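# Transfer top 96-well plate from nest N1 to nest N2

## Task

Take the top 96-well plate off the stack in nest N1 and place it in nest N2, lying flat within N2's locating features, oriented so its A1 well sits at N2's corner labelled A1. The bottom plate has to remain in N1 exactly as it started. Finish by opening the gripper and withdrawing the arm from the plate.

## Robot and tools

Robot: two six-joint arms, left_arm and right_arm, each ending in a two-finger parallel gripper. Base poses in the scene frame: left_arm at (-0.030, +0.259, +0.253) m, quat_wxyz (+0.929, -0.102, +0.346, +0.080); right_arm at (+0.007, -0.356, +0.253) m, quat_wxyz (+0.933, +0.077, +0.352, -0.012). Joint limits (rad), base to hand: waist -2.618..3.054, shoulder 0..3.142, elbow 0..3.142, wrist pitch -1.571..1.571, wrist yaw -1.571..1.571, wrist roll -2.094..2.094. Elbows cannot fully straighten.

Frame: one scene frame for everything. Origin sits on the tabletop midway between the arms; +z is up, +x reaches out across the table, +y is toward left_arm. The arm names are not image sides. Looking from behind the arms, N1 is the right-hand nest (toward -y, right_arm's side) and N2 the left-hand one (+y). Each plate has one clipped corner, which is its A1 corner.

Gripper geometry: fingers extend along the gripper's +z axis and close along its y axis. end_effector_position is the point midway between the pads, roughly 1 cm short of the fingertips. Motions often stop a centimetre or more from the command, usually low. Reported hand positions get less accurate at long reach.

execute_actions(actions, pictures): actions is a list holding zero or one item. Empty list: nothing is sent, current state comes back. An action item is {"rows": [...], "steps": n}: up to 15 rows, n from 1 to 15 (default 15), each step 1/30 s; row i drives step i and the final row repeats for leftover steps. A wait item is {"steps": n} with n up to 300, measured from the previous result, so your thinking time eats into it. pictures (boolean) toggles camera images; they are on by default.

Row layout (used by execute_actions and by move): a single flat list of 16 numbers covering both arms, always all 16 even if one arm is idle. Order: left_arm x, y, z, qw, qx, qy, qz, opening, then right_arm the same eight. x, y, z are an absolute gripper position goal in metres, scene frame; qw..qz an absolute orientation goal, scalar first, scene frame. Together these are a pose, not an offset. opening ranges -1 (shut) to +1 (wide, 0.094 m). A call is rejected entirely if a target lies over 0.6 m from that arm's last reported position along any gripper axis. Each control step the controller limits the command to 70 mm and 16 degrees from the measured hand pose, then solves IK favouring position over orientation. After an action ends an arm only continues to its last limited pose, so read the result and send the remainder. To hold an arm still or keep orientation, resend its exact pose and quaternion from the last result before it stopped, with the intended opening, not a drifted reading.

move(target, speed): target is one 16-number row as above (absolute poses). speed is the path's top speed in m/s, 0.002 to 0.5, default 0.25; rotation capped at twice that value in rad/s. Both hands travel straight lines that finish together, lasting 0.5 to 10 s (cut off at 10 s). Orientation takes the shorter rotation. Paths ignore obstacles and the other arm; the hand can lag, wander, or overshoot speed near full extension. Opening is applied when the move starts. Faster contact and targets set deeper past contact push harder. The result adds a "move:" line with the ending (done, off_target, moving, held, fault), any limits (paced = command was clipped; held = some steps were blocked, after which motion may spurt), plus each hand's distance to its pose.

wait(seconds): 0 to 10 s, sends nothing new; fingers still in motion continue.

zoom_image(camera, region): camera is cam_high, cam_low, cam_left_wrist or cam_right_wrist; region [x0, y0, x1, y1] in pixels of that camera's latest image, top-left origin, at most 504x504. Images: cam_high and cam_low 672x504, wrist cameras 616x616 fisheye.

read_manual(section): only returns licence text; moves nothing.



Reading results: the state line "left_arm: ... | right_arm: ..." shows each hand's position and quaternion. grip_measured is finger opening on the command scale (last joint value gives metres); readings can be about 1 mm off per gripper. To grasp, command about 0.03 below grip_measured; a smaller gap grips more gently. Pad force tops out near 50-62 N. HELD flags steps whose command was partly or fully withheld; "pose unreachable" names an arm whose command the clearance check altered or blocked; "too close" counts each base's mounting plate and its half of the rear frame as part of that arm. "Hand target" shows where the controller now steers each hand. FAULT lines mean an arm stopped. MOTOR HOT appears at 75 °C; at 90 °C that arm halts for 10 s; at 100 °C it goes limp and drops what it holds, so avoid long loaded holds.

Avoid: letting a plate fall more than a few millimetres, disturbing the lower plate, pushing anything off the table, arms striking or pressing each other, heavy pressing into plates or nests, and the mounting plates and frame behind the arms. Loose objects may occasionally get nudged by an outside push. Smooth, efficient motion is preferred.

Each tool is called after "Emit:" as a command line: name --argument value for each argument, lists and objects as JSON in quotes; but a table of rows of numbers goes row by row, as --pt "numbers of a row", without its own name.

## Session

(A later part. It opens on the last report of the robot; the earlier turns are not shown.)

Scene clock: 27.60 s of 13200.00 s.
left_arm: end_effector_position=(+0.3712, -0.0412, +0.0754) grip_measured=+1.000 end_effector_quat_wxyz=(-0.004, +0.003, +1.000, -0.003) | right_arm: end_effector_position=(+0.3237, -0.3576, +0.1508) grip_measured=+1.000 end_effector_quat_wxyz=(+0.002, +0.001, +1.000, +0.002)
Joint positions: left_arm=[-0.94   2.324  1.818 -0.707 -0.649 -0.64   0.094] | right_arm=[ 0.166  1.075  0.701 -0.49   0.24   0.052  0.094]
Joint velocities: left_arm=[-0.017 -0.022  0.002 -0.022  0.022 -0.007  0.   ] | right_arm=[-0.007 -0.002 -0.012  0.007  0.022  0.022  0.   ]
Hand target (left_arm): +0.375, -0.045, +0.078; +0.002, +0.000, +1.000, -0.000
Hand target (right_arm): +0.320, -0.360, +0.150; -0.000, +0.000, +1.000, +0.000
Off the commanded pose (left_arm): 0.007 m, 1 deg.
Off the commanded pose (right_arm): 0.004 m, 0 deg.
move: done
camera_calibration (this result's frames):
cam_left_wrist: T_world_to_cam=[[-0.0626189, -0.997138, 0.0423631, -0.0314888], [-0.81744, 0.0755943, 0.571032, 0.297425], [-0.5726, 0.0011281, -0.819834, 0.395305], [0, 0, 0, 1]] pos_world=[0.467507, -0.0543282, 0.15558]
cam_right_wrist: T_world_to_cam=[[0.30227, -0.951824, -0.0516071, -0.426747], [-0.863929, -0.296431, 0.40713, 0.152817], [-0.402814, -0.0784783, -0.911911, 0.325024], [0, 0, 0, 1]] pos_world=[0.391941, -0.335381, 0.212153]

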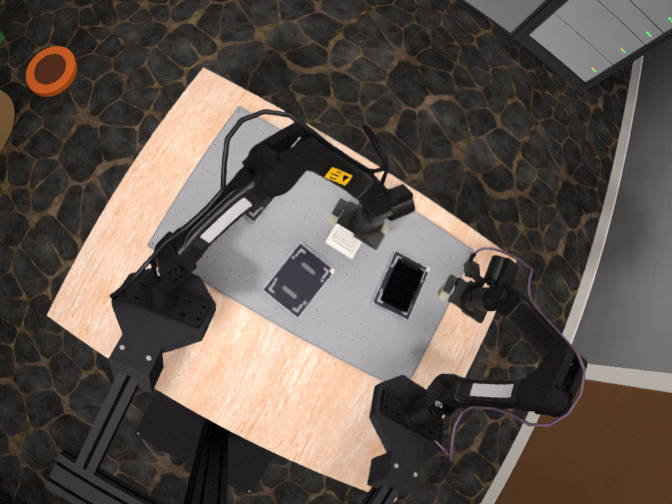

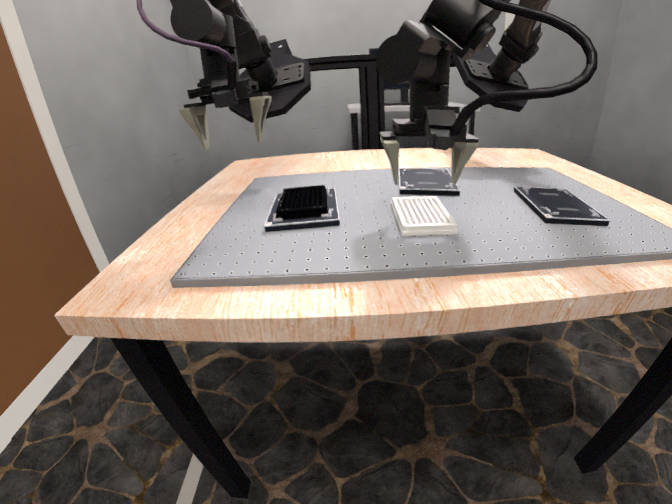

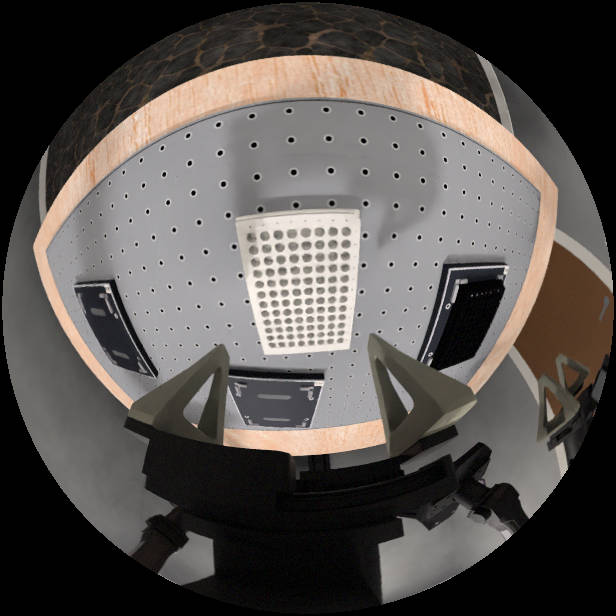

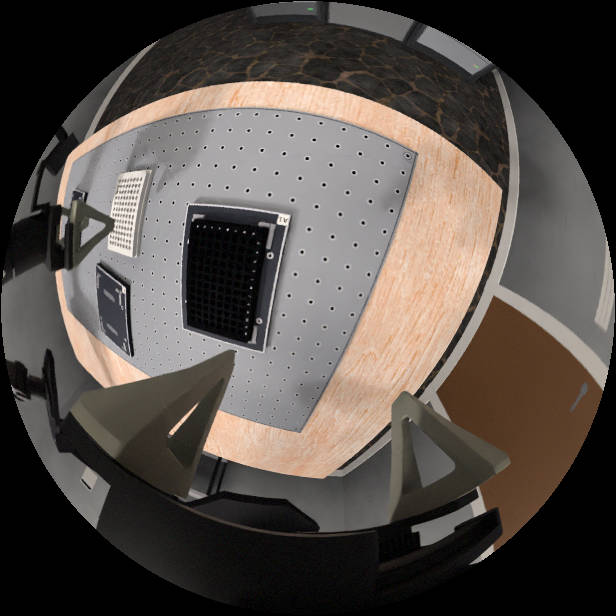

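Emit:
move --target '[0.39,-0.050,0.04,0,0.01,1,0,1,0.32,-0.36,0.15,0,0,1,0,1]' --speed 0.1

Emit:
zoom_image --camera "cam_left_wrist" --region '[180, 170, 420, 410]'

Scene clock: 29.93 s of 13200.00 s.
left_arm: end_effector_position=(+0.3835, -0.0418, +0.0379) grip_measured=+1.000 end_effector_quat_wxyz=(-0.007, +0.010, +1.000, +0.009) | right_arm: end_effector_position=(+0.3237, -0.3576, +0.1508) grip_measured=+1.000 end_effector_quat_wxyz=(+0.002, +0.001, +1.000, +0.002)
Joint positions: left_arm=[-0.887  2.443  1.944 -0.7   -0.645 -0.578  0.094] | right_arm=[ 0.166  1.075  0.701 -0.49   0.24   0.052  0.094]
Joint velocities: left_arm=[-0.022 -0.002  0.012 -0.066 -0.007  0.095  0.   ] | right_arm=[ 0.007 -0.022  0.027 -0.022  0.022 -0.022  0.   ]
Hand target (left_arm): +0.389, -0.049, +0.040; -0.000, +0.010, +1.000, -0.000
Hand target (right_arm): +0.320, -0.360, +0.150; -0.000, -0.000, +1.000, +0.000
Off the commanded pose (left_arm): 0.011 m, 1 deg.
Off the commanded pose (right_arm): 0.004 m, 0 deg.
move: off_target (left_arm)
camera_calibration (this result's frames):
cam_left_wrist: T_world_to_cam=[[-0.0757246, -0.996927, 0.0200755, -0.0237933], [-0.812826, 0.0733774, 0.577866, 0.32686], [-0.577563, 0.0274408, -0.815885, 0.374475], [0, 0, 0, 1]] pos_world=[0.480162, -0.0579802, 0.117124]
cam_right_wrist: T_world_to_cam=[[0.302996, -0.951594, -0.0516038, -0.4269], [-0.863704, -0.29709, 0.407127, 0.15251], [-0.402751, -0.0787877, -0.911912, 0.324893], [0, 0, 0, 1]] pos_world=[0.391923, -0.335329, 0.212154]

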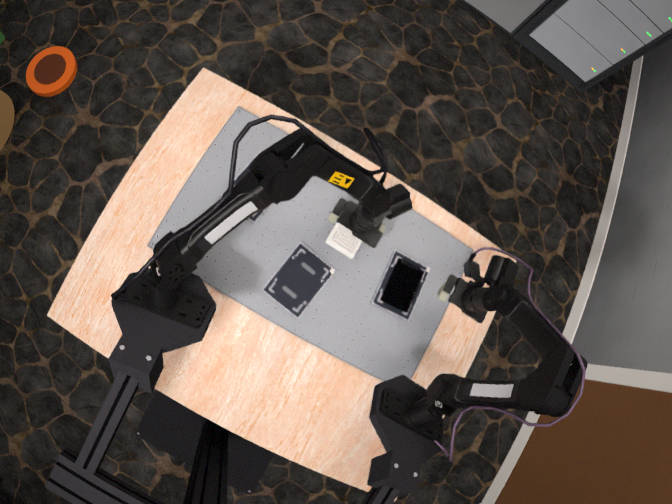

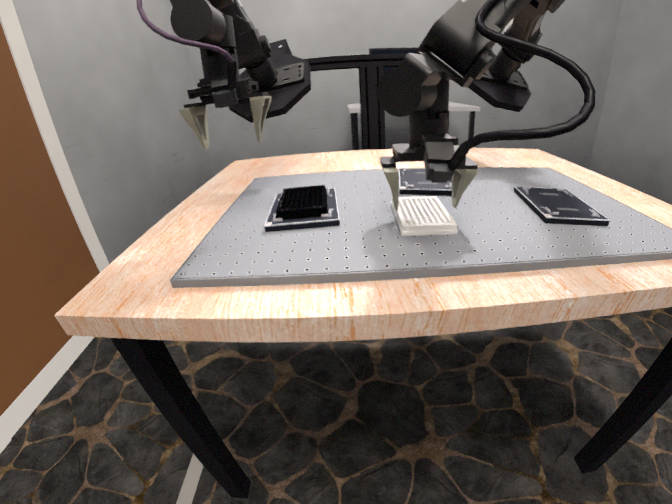

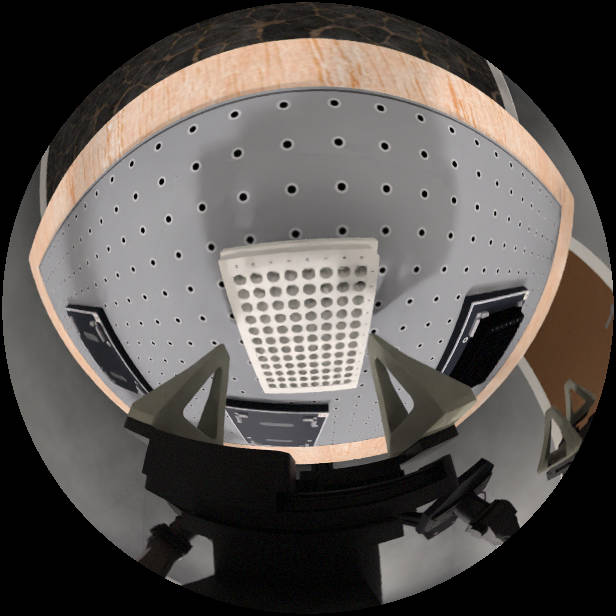

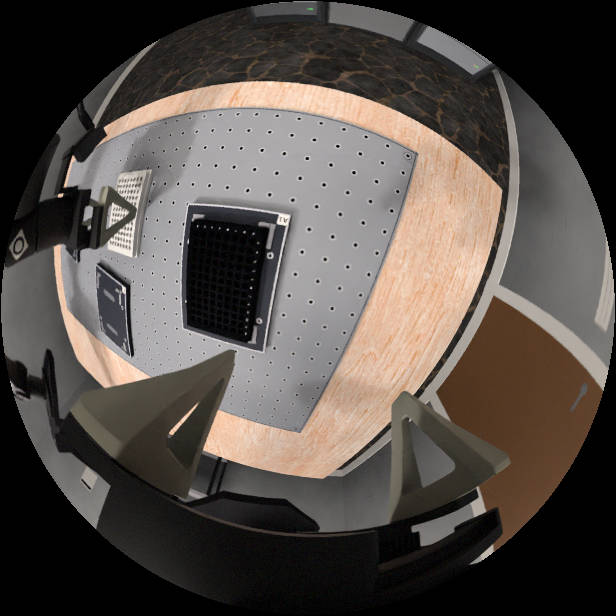

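Region (180, 170, 420, 410) of cam_left_wrist's 616x616 image, scaled by 2.100, with more detail than that image has.

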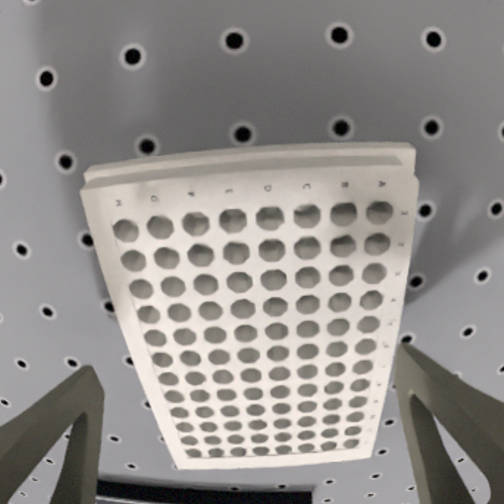

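Emit:
move --target '[0.389,-0.056,0.038,0,0.01,1,0,1,0.32,-0.36,0.15,0,0,1,0,1]' --speed 0.05

Emit:
zoom_image --camera "cam_left_wrist" --region '[180, 200, 420, 440]'

Scene clock: 31.00 s of 13200.00 s.
left_arm: end_effector_position=(+0.3873, -0.0469, +0.0350) grip_measured=+1.000 end_effector_quat_wxyz=(-0.003, +0.006, +1.000, +0.006) | right_arm: end_effector_position=(+0.3237, -0.3576, +0.1508) grip_measured=+1.000 end_effector_quat_wxyz=(+0.002, +0.001, +1.000, +0.002)
Joint positions: left_arm=[-0.887  2.466  1.979 -0.7   -0.644 -0.577  0.094] | right_arm=[ 0.166  1.075  0.701 -0.49   0.24   0.052  0.094]
Joint velocities: left_arm=[-0.007 -0.007 -0.017 -0.037 -0.007 -0.066  0.   ] | right_arm=[ 0.007 -0.012  0.012 -0.007  0.037 -0.037  0.   ]
Hand target (left_arm): +0.389, -0.056, +0.038; +0.000, +0.010, +1.000, -0.000
Hand target (right_arm): +0.320, -0.360, +0.150; -0.000, +0.000, +1.000, +0.000
Off the commanded pose (left_arm): 0.010 m, 1 deg.
Off the commanded pose (right_arm): 0.004 m, 0 deg.
move: done
camera_calibration (this result's frames):
cam_left_wrist: T_world_to_cam=[[-0.0698493, -0.997247, 0.0248844, -0.0310122], [-0.817552, 0.0715212, 0.571395, 0.333954], [-0.571602, 0.0195673, -0.820298, 0.371945], [0, 0, 0, 1]] pos_world=[0.483464, -0.0620896, 0.115058]
cam_right_wrist: T_world_to_cam=[[0.302996, -0.951594, -0.0516038, -0.4269], [-0.863704, -0.29709, 0.407127, 0.15251], [-0.402751, -0.0787877, -0.911912, 0.324893], [0, 0, 0, 1]] pos_world=[0.391923, -0.335329, 0.212154]

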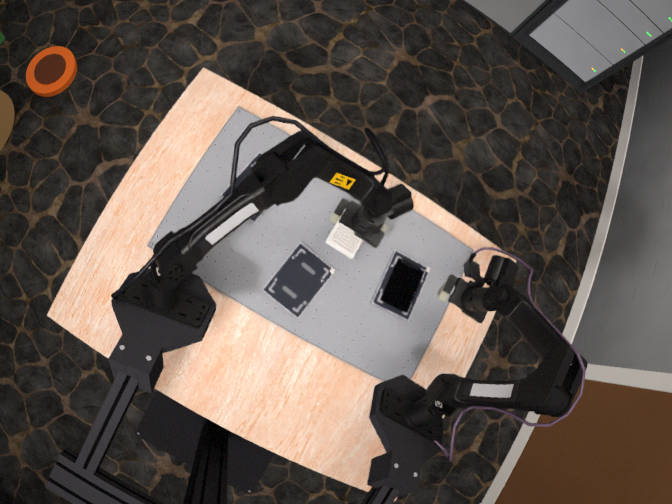

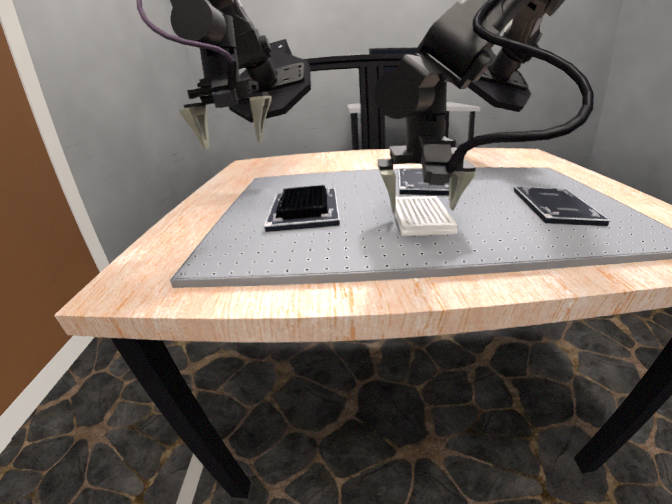

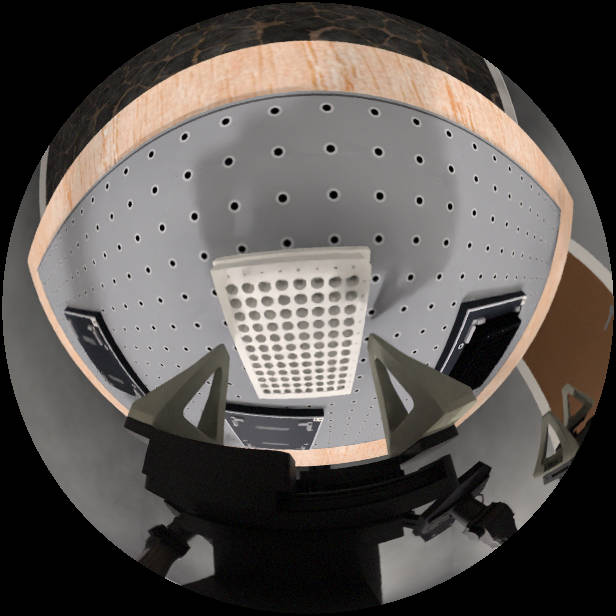

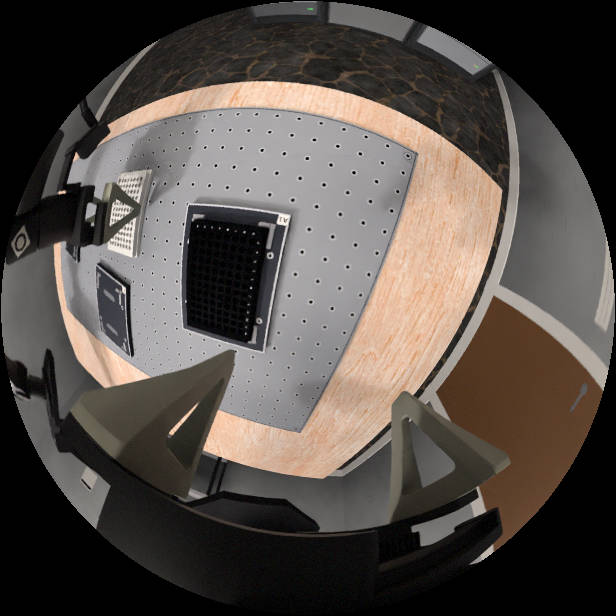

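Region (180, 200, 420, 440) of cam_left_wrist's 616x616 image, scaled by 2.100, with more detail than that image has.

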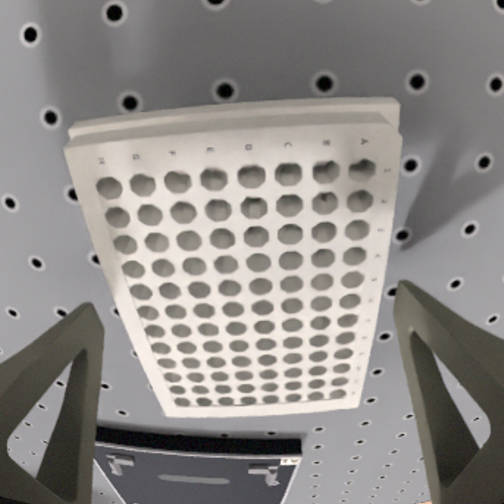

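Emit:
move --target '[0.385,-0.056,0.025,0,0.01,1,0,1,0.32,-0.36,0.15,0,0,1,0,1]' --speed 0.05

Emit:
zoom_image --camera "cam_left_wrist" --region '[180, 200, 420, 440]'

Emit:
zoom_image --camera "cam_low" --region '[360, 150, 490, 250]'

Scene clock: 32.33 s of 13200.00 s.
left_arm: end_effector_position=(+0.3814, -0.0510, +0.0264) grip_measured=+1.000 end_effector_quat_wxyz=(-0.005, +0.010, +1.000, +0.006) | right_arm: end_effector_position=(+0.3237, -0.3576, +0.1508) grip_measured=+1.000 end_effector_quat_wxyz=(+0.002, +0.001, +1.000, +0.002)
Joint positions: left_arm=[-0.887  2.49   1.98  -0.681 -0.643 -0.572  0.094] | right_arm=[ 0.166  1.075  0.701 -0.49   0.24   0.052  0.094]
Joint velocities: left_arm=[-0.007 -0.027  0.007 -0.007 -0.007 -0.037  0.   ] | right_arm=[-0.007 -0.027 -0.007  0.022  0.007 -0.037  0.   ]
Hand target (left_arm): +0.385, -0.056, +0.025; +0.000, +0.010, +1.000, +0.000
Hand target (right_arm): +0.320, -0.360, +0.150; -0.000, +0.000, +1.000, +0.000
Off the commanded pose (left_arm): 0.006 m, 1 deg.
Off the commanded pose (right_arm): 0.004 m, 0 deg.
move: done
camera_calibration (this result's frames):
cam_left_wrist: T_world_to_cam=[[-0.0773315, -0.996698, 0.0247719, -0.0323953], [-0.814995, 0.0775063, 0.574261, 0.333565], [-0.574285, 0.0242195, -0.818297, 0.362738], [0, 0, 0, 1]] pos_world=[0.477664, -0.066927, 0.106077]
cam_right_wrist: T_world_to_cam=[[0.302996, -0.951594, -0.0516038, -0.4269], [-0.863704, -0.29709, 0.407127, 0.15251], [-0.402751, -0.0787877, -0.911912, 0.324893], [0, 0, 0, 1]] pos_world=[0.391923, -0.335329, 0.212154]

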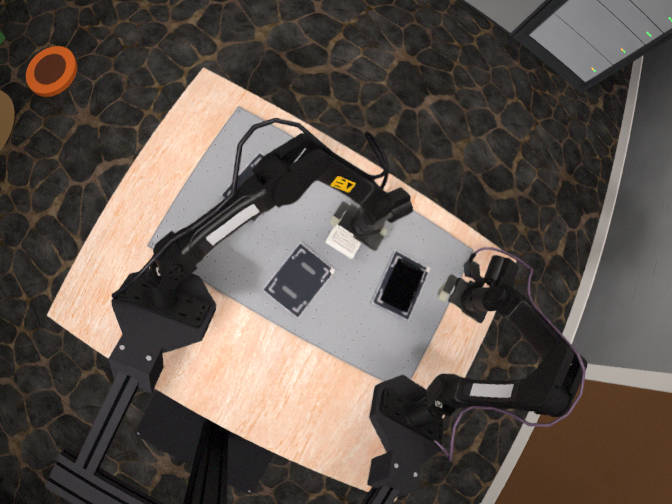

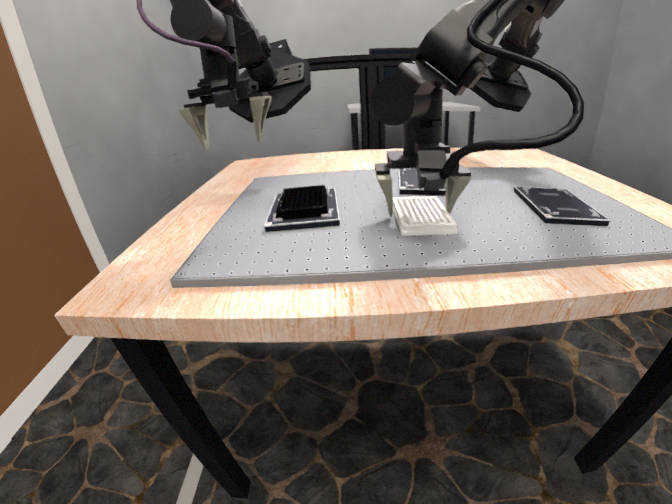

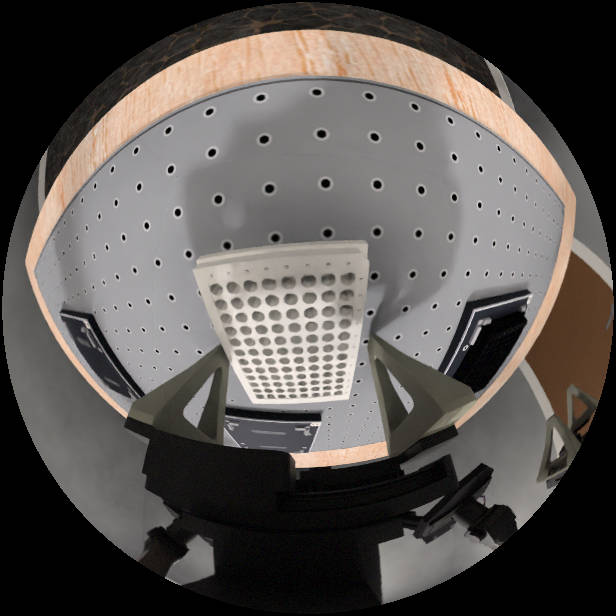

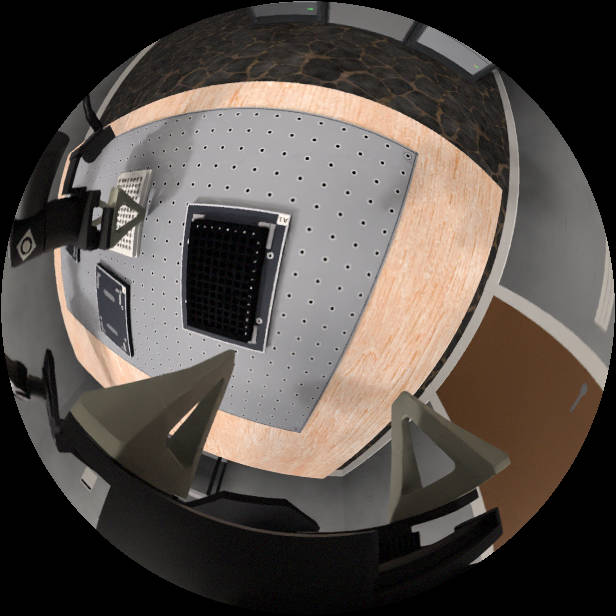

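Region (180, 200, 420, 440) of cam_left_wrist's 616x616 image, scaled by 2.100, with more detail than that image has.

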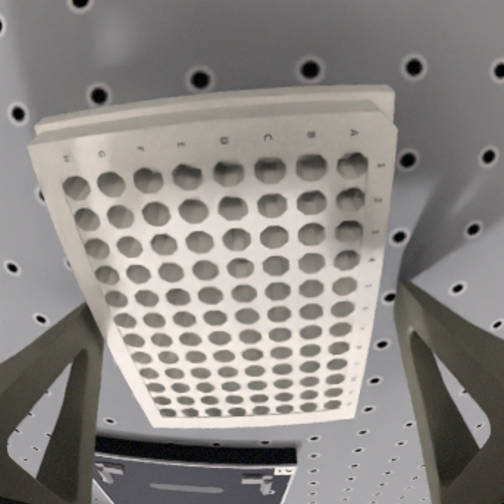

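Region (360, 150, 490, 250) of cam_low's 672x504 image, scaled by 3.877, with more detail than that image has; it fills the top 388 rows of this view, and the rest is white.

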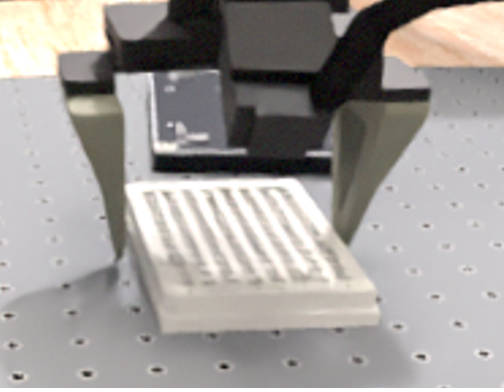

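Emit:
move --target '[0.383,-0.046,0.023,0,0.01,1,0,1,0.32,-0.36,0.15,0,0,1,0,1]' --speed 0.04

Emit:
zoom_image --camera "cam_low" --region '[360, 150, 490, 250]'

Scene clock: 33.47 s of 13200.00 s.
left_arm: end_effector_position=(+0.3853, -0.0456, +0.0217) grip_measured=+1.000 end_effector_quat_wxyz=(-0.001, +0.005, +1.000, +0.005) | right_arm: end_effector_position=(+0.3237, -0.3576, +0.1508) grip_measured=+1.000 end_effector_quat_wxyz=(+0.002, +0.001, +1.000, +0.002)
Joint positions: left_arm=[-0.871  2.48   1.956 -0.644 -0.639 -0.557  0.094] | right_arm=[ 0.166  1.075  0.701 -0.49   0.24   0.052  0.094]
Joint velocities: left_arm=[ 0.012 -0.002  0.012  0.007  0.037 -0.022  0.   ] | right_arm=[-0.007 -0.017 -0.002  0.022  0.066 -0.081  0.   ]
Hand target (left_arm): +0.383, -0.046, +0.023; -0.000, +0.010, +1.000, +0.000
Hand target (right_arm): +0.320, -0.360, +0.150; -0.000, +0.000, +1.000, +0.000
Off the commanded pose (left_arm): 0.003 m, 1 deg.
Off the commanded pose (right_arm): 0.004 m, 0 deg.
move: done
camera_calibration (this result's frames):
cam_left_wrist: T_world_to_cam=[[-0.0667515, -0.997394, 0.0273816, -0.0308172], [-0.821023, 0.0705006, 0.566526, 0.341198], [-0.56698, 0.0153356, -0.823589, 0.357896], [0, 0, 0, 1]] pos_world=[0.480994, -0.0602801, 0.102305]
cam_right_wrist: T_world_to_cam=[[0.302996, -0.951594, -0.0516038, -0.4269], [-0.863704, -0.29709, 0.407127, 0.15251], [-0.402751, -0.0787877, -0.911912, 0.324893], [0, 0, 0, 1]] pos_world=[0.391923, -0.335329, 0.212154]

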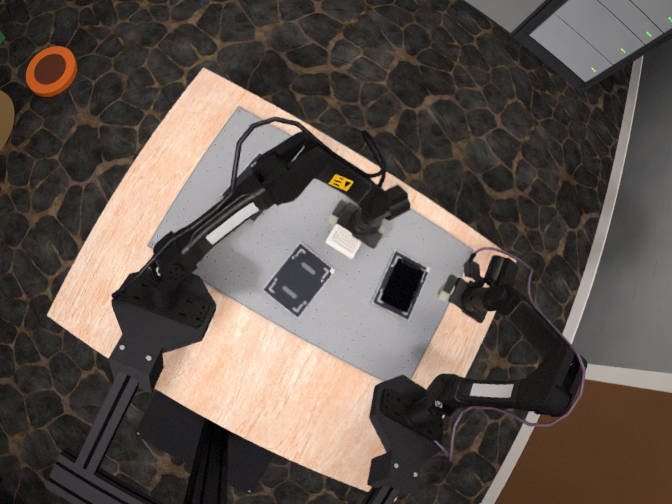

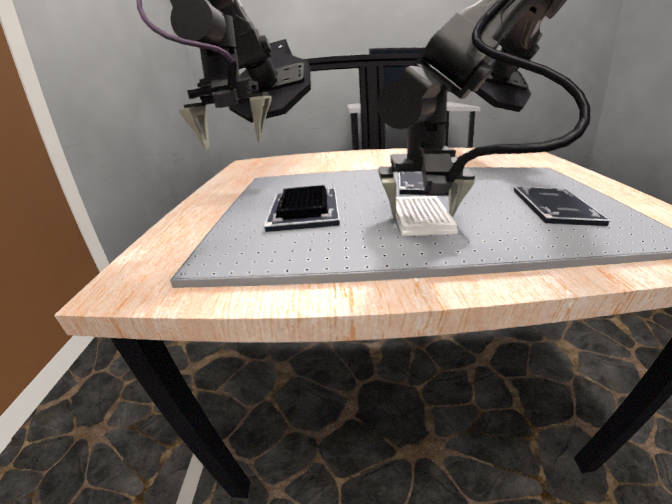

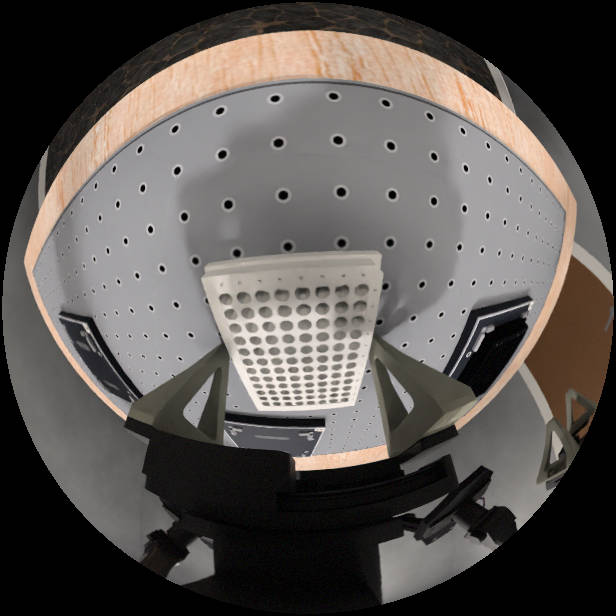

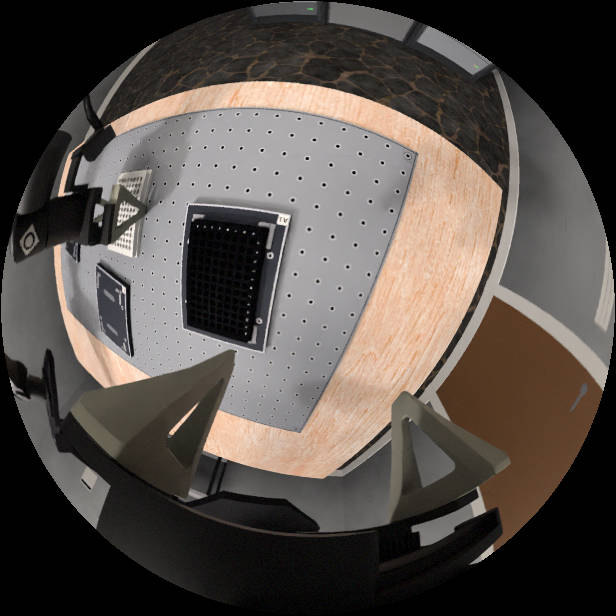

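Region (360, 150, 490, 250) of cam_low's 672x504 image, scaled by 3.877, with more detail than that image has; it fills the top 388 rows of this view, and the rest is white.

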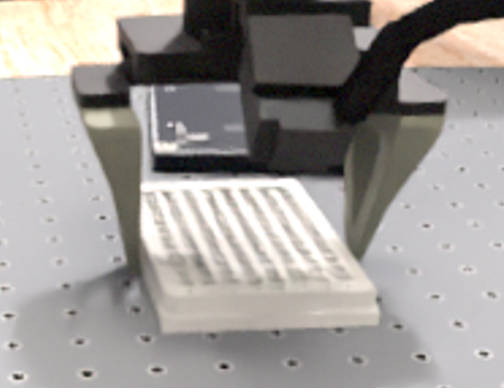

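Emit:
execute_actions --actions '[{"rows":[[0.383,-0.046,0.0235,0,0.01,1,0,0.72,0.32,-0.36,0.15,0,0,1,0,1]],"steps":15}]'

Emit:
zoom_image --camera "cam_left_wrist" --region '[180, 200, 420, 440]'

Scene clock: 34.57 s of 13200.00 s.
left_arm: end_effector_position=(+0.3860, -0.0465, +0.0217) grip_measured=+0.763 end_effector_quat_wxyz=(+0.001, +0.004, +1.000, +0.003) | right_arm: end_effector_position=(+0.3237, -0.3576, +0.1508) grip_measured=+1.000 end_effector_quat_wxyz=(+0.002, +0.001, +1.000, +0.002)
Joint positions: left_arm=[-0.871  2.48   1.956 -0.639 -0.637 -0.556  0.083] | right_arm=[ 0.166  1.075  0.701 -0.49   0.24   0.052  0.094]
Joint velocities: left_arm=[-0.032  0.002  0.007 -0.022 -0.007 -0.022  0.001] | right_arm=[-0.007 -0.007  0.012 -0.007 -0.051  0.007  0.   ]
Hand target (left_arm): +0.383, -0.046, +0.023; -0.000, +0.010, +1.000, +0.000
Hand target (right_arm): +0.320, -0.360, +0.150; -0.000, +0.000, +1.000, +0.000
Off the commanded pose (left_arm): 0.004 m, 1 deg.
Off the commanded pose (right_arm): 0.004 m, 0 deg.
Steps of this call (steps 1 to 18: nothing new was sent; steps 19 to 33: all 15 steps of this action). Readings (end_effector_position):
19: left_arm (+0.3860, -0.0464, +0.0217) | right_arm (+0.3237, -0.3576, +0.1508)
20: left_arm (+0.3860, -0.0465, +0.0217) | right_arm (+0.3237, -0.3576, +0.1508)
22: left_arm (+0.3860, -0.0465, +0.0217) | right_arm (+0.3237, -0.3576, +0.1508)
26: left_arm (+0.3860, -0.0465, +0.0217) | right_arm (+0.3237, -0.3576, +0.1508)
33: the state above
camera_calibration (this result's frames):
cam_left_wrist: T_world_to_cam=[[-0.0657935, -0.997353, 0.0309615, -0.0320679], [-0.822423, 0.0717726, 0.56433, 0.342494], [-0.565058, 0.0116658, -0.824968, 0.357424], [0, 0, 0, 1]] pos_world=[0.48153, -0.0607342, 0.102577]
cam_right_wrist: T_world_to_cam=[[0.302996, -0.951594, -0.0516038, -0.4269], [-0.863704, -0.29709, 0.407127, 0.15251], [-0.402751, -0.0787877, -0.911912, 0.324893], [0, 0, 0, 1]] pos_world=[0.391923, -0.335329, 0.212154]

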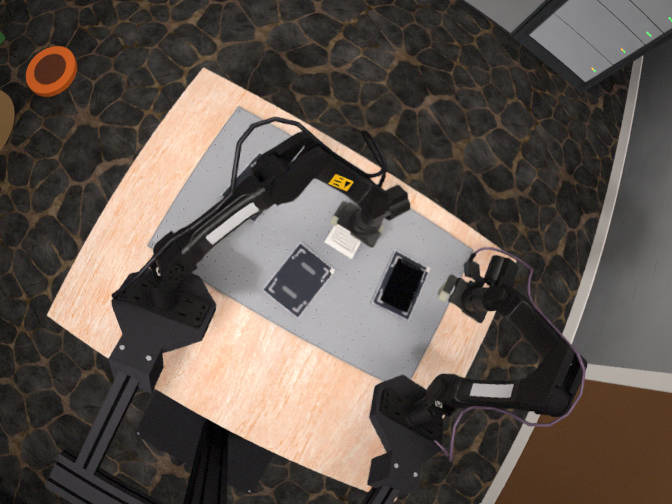

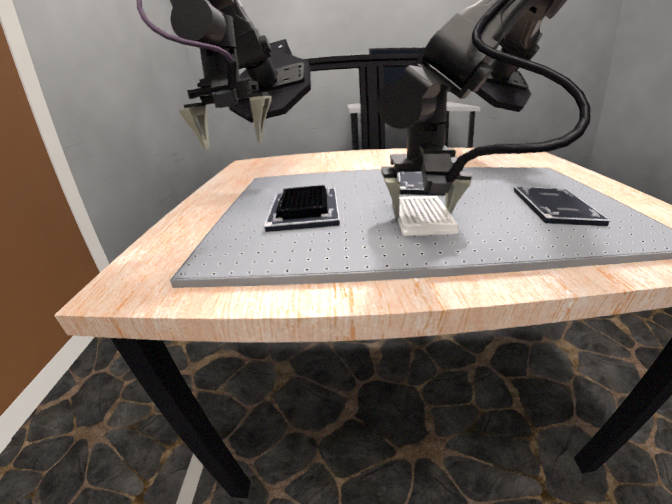

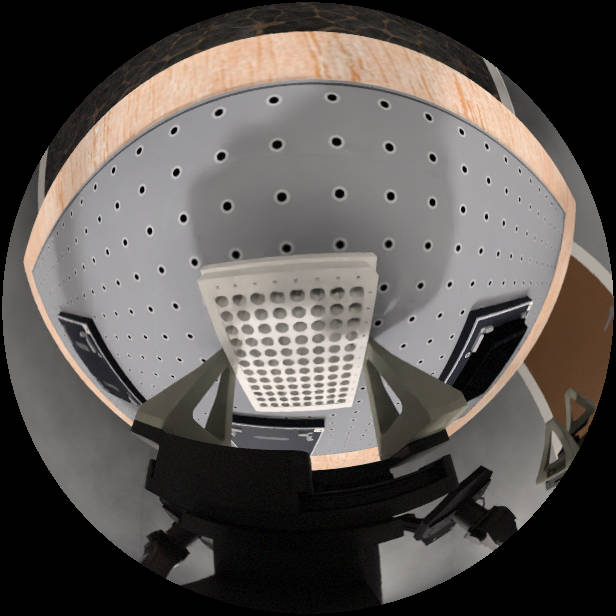

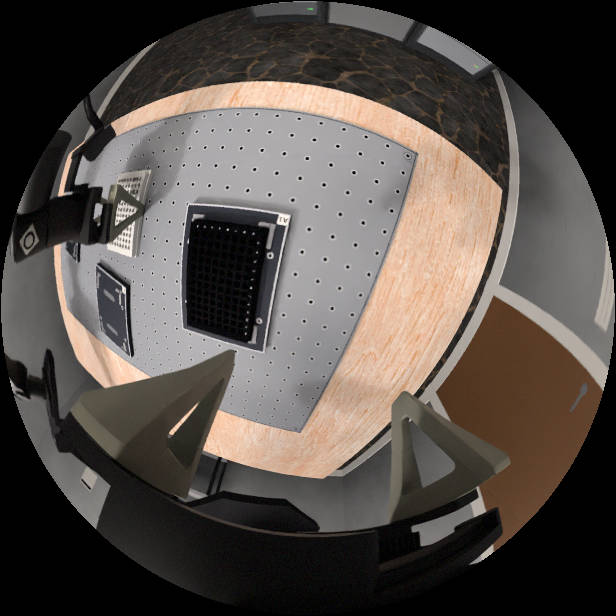

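Region (180, 200, 420, 440) of cam_left_wrist's 616x616 image, scaled by 2.100, with more detail than that image has.

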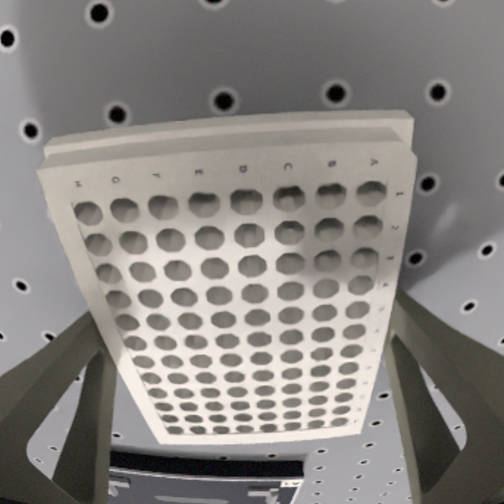

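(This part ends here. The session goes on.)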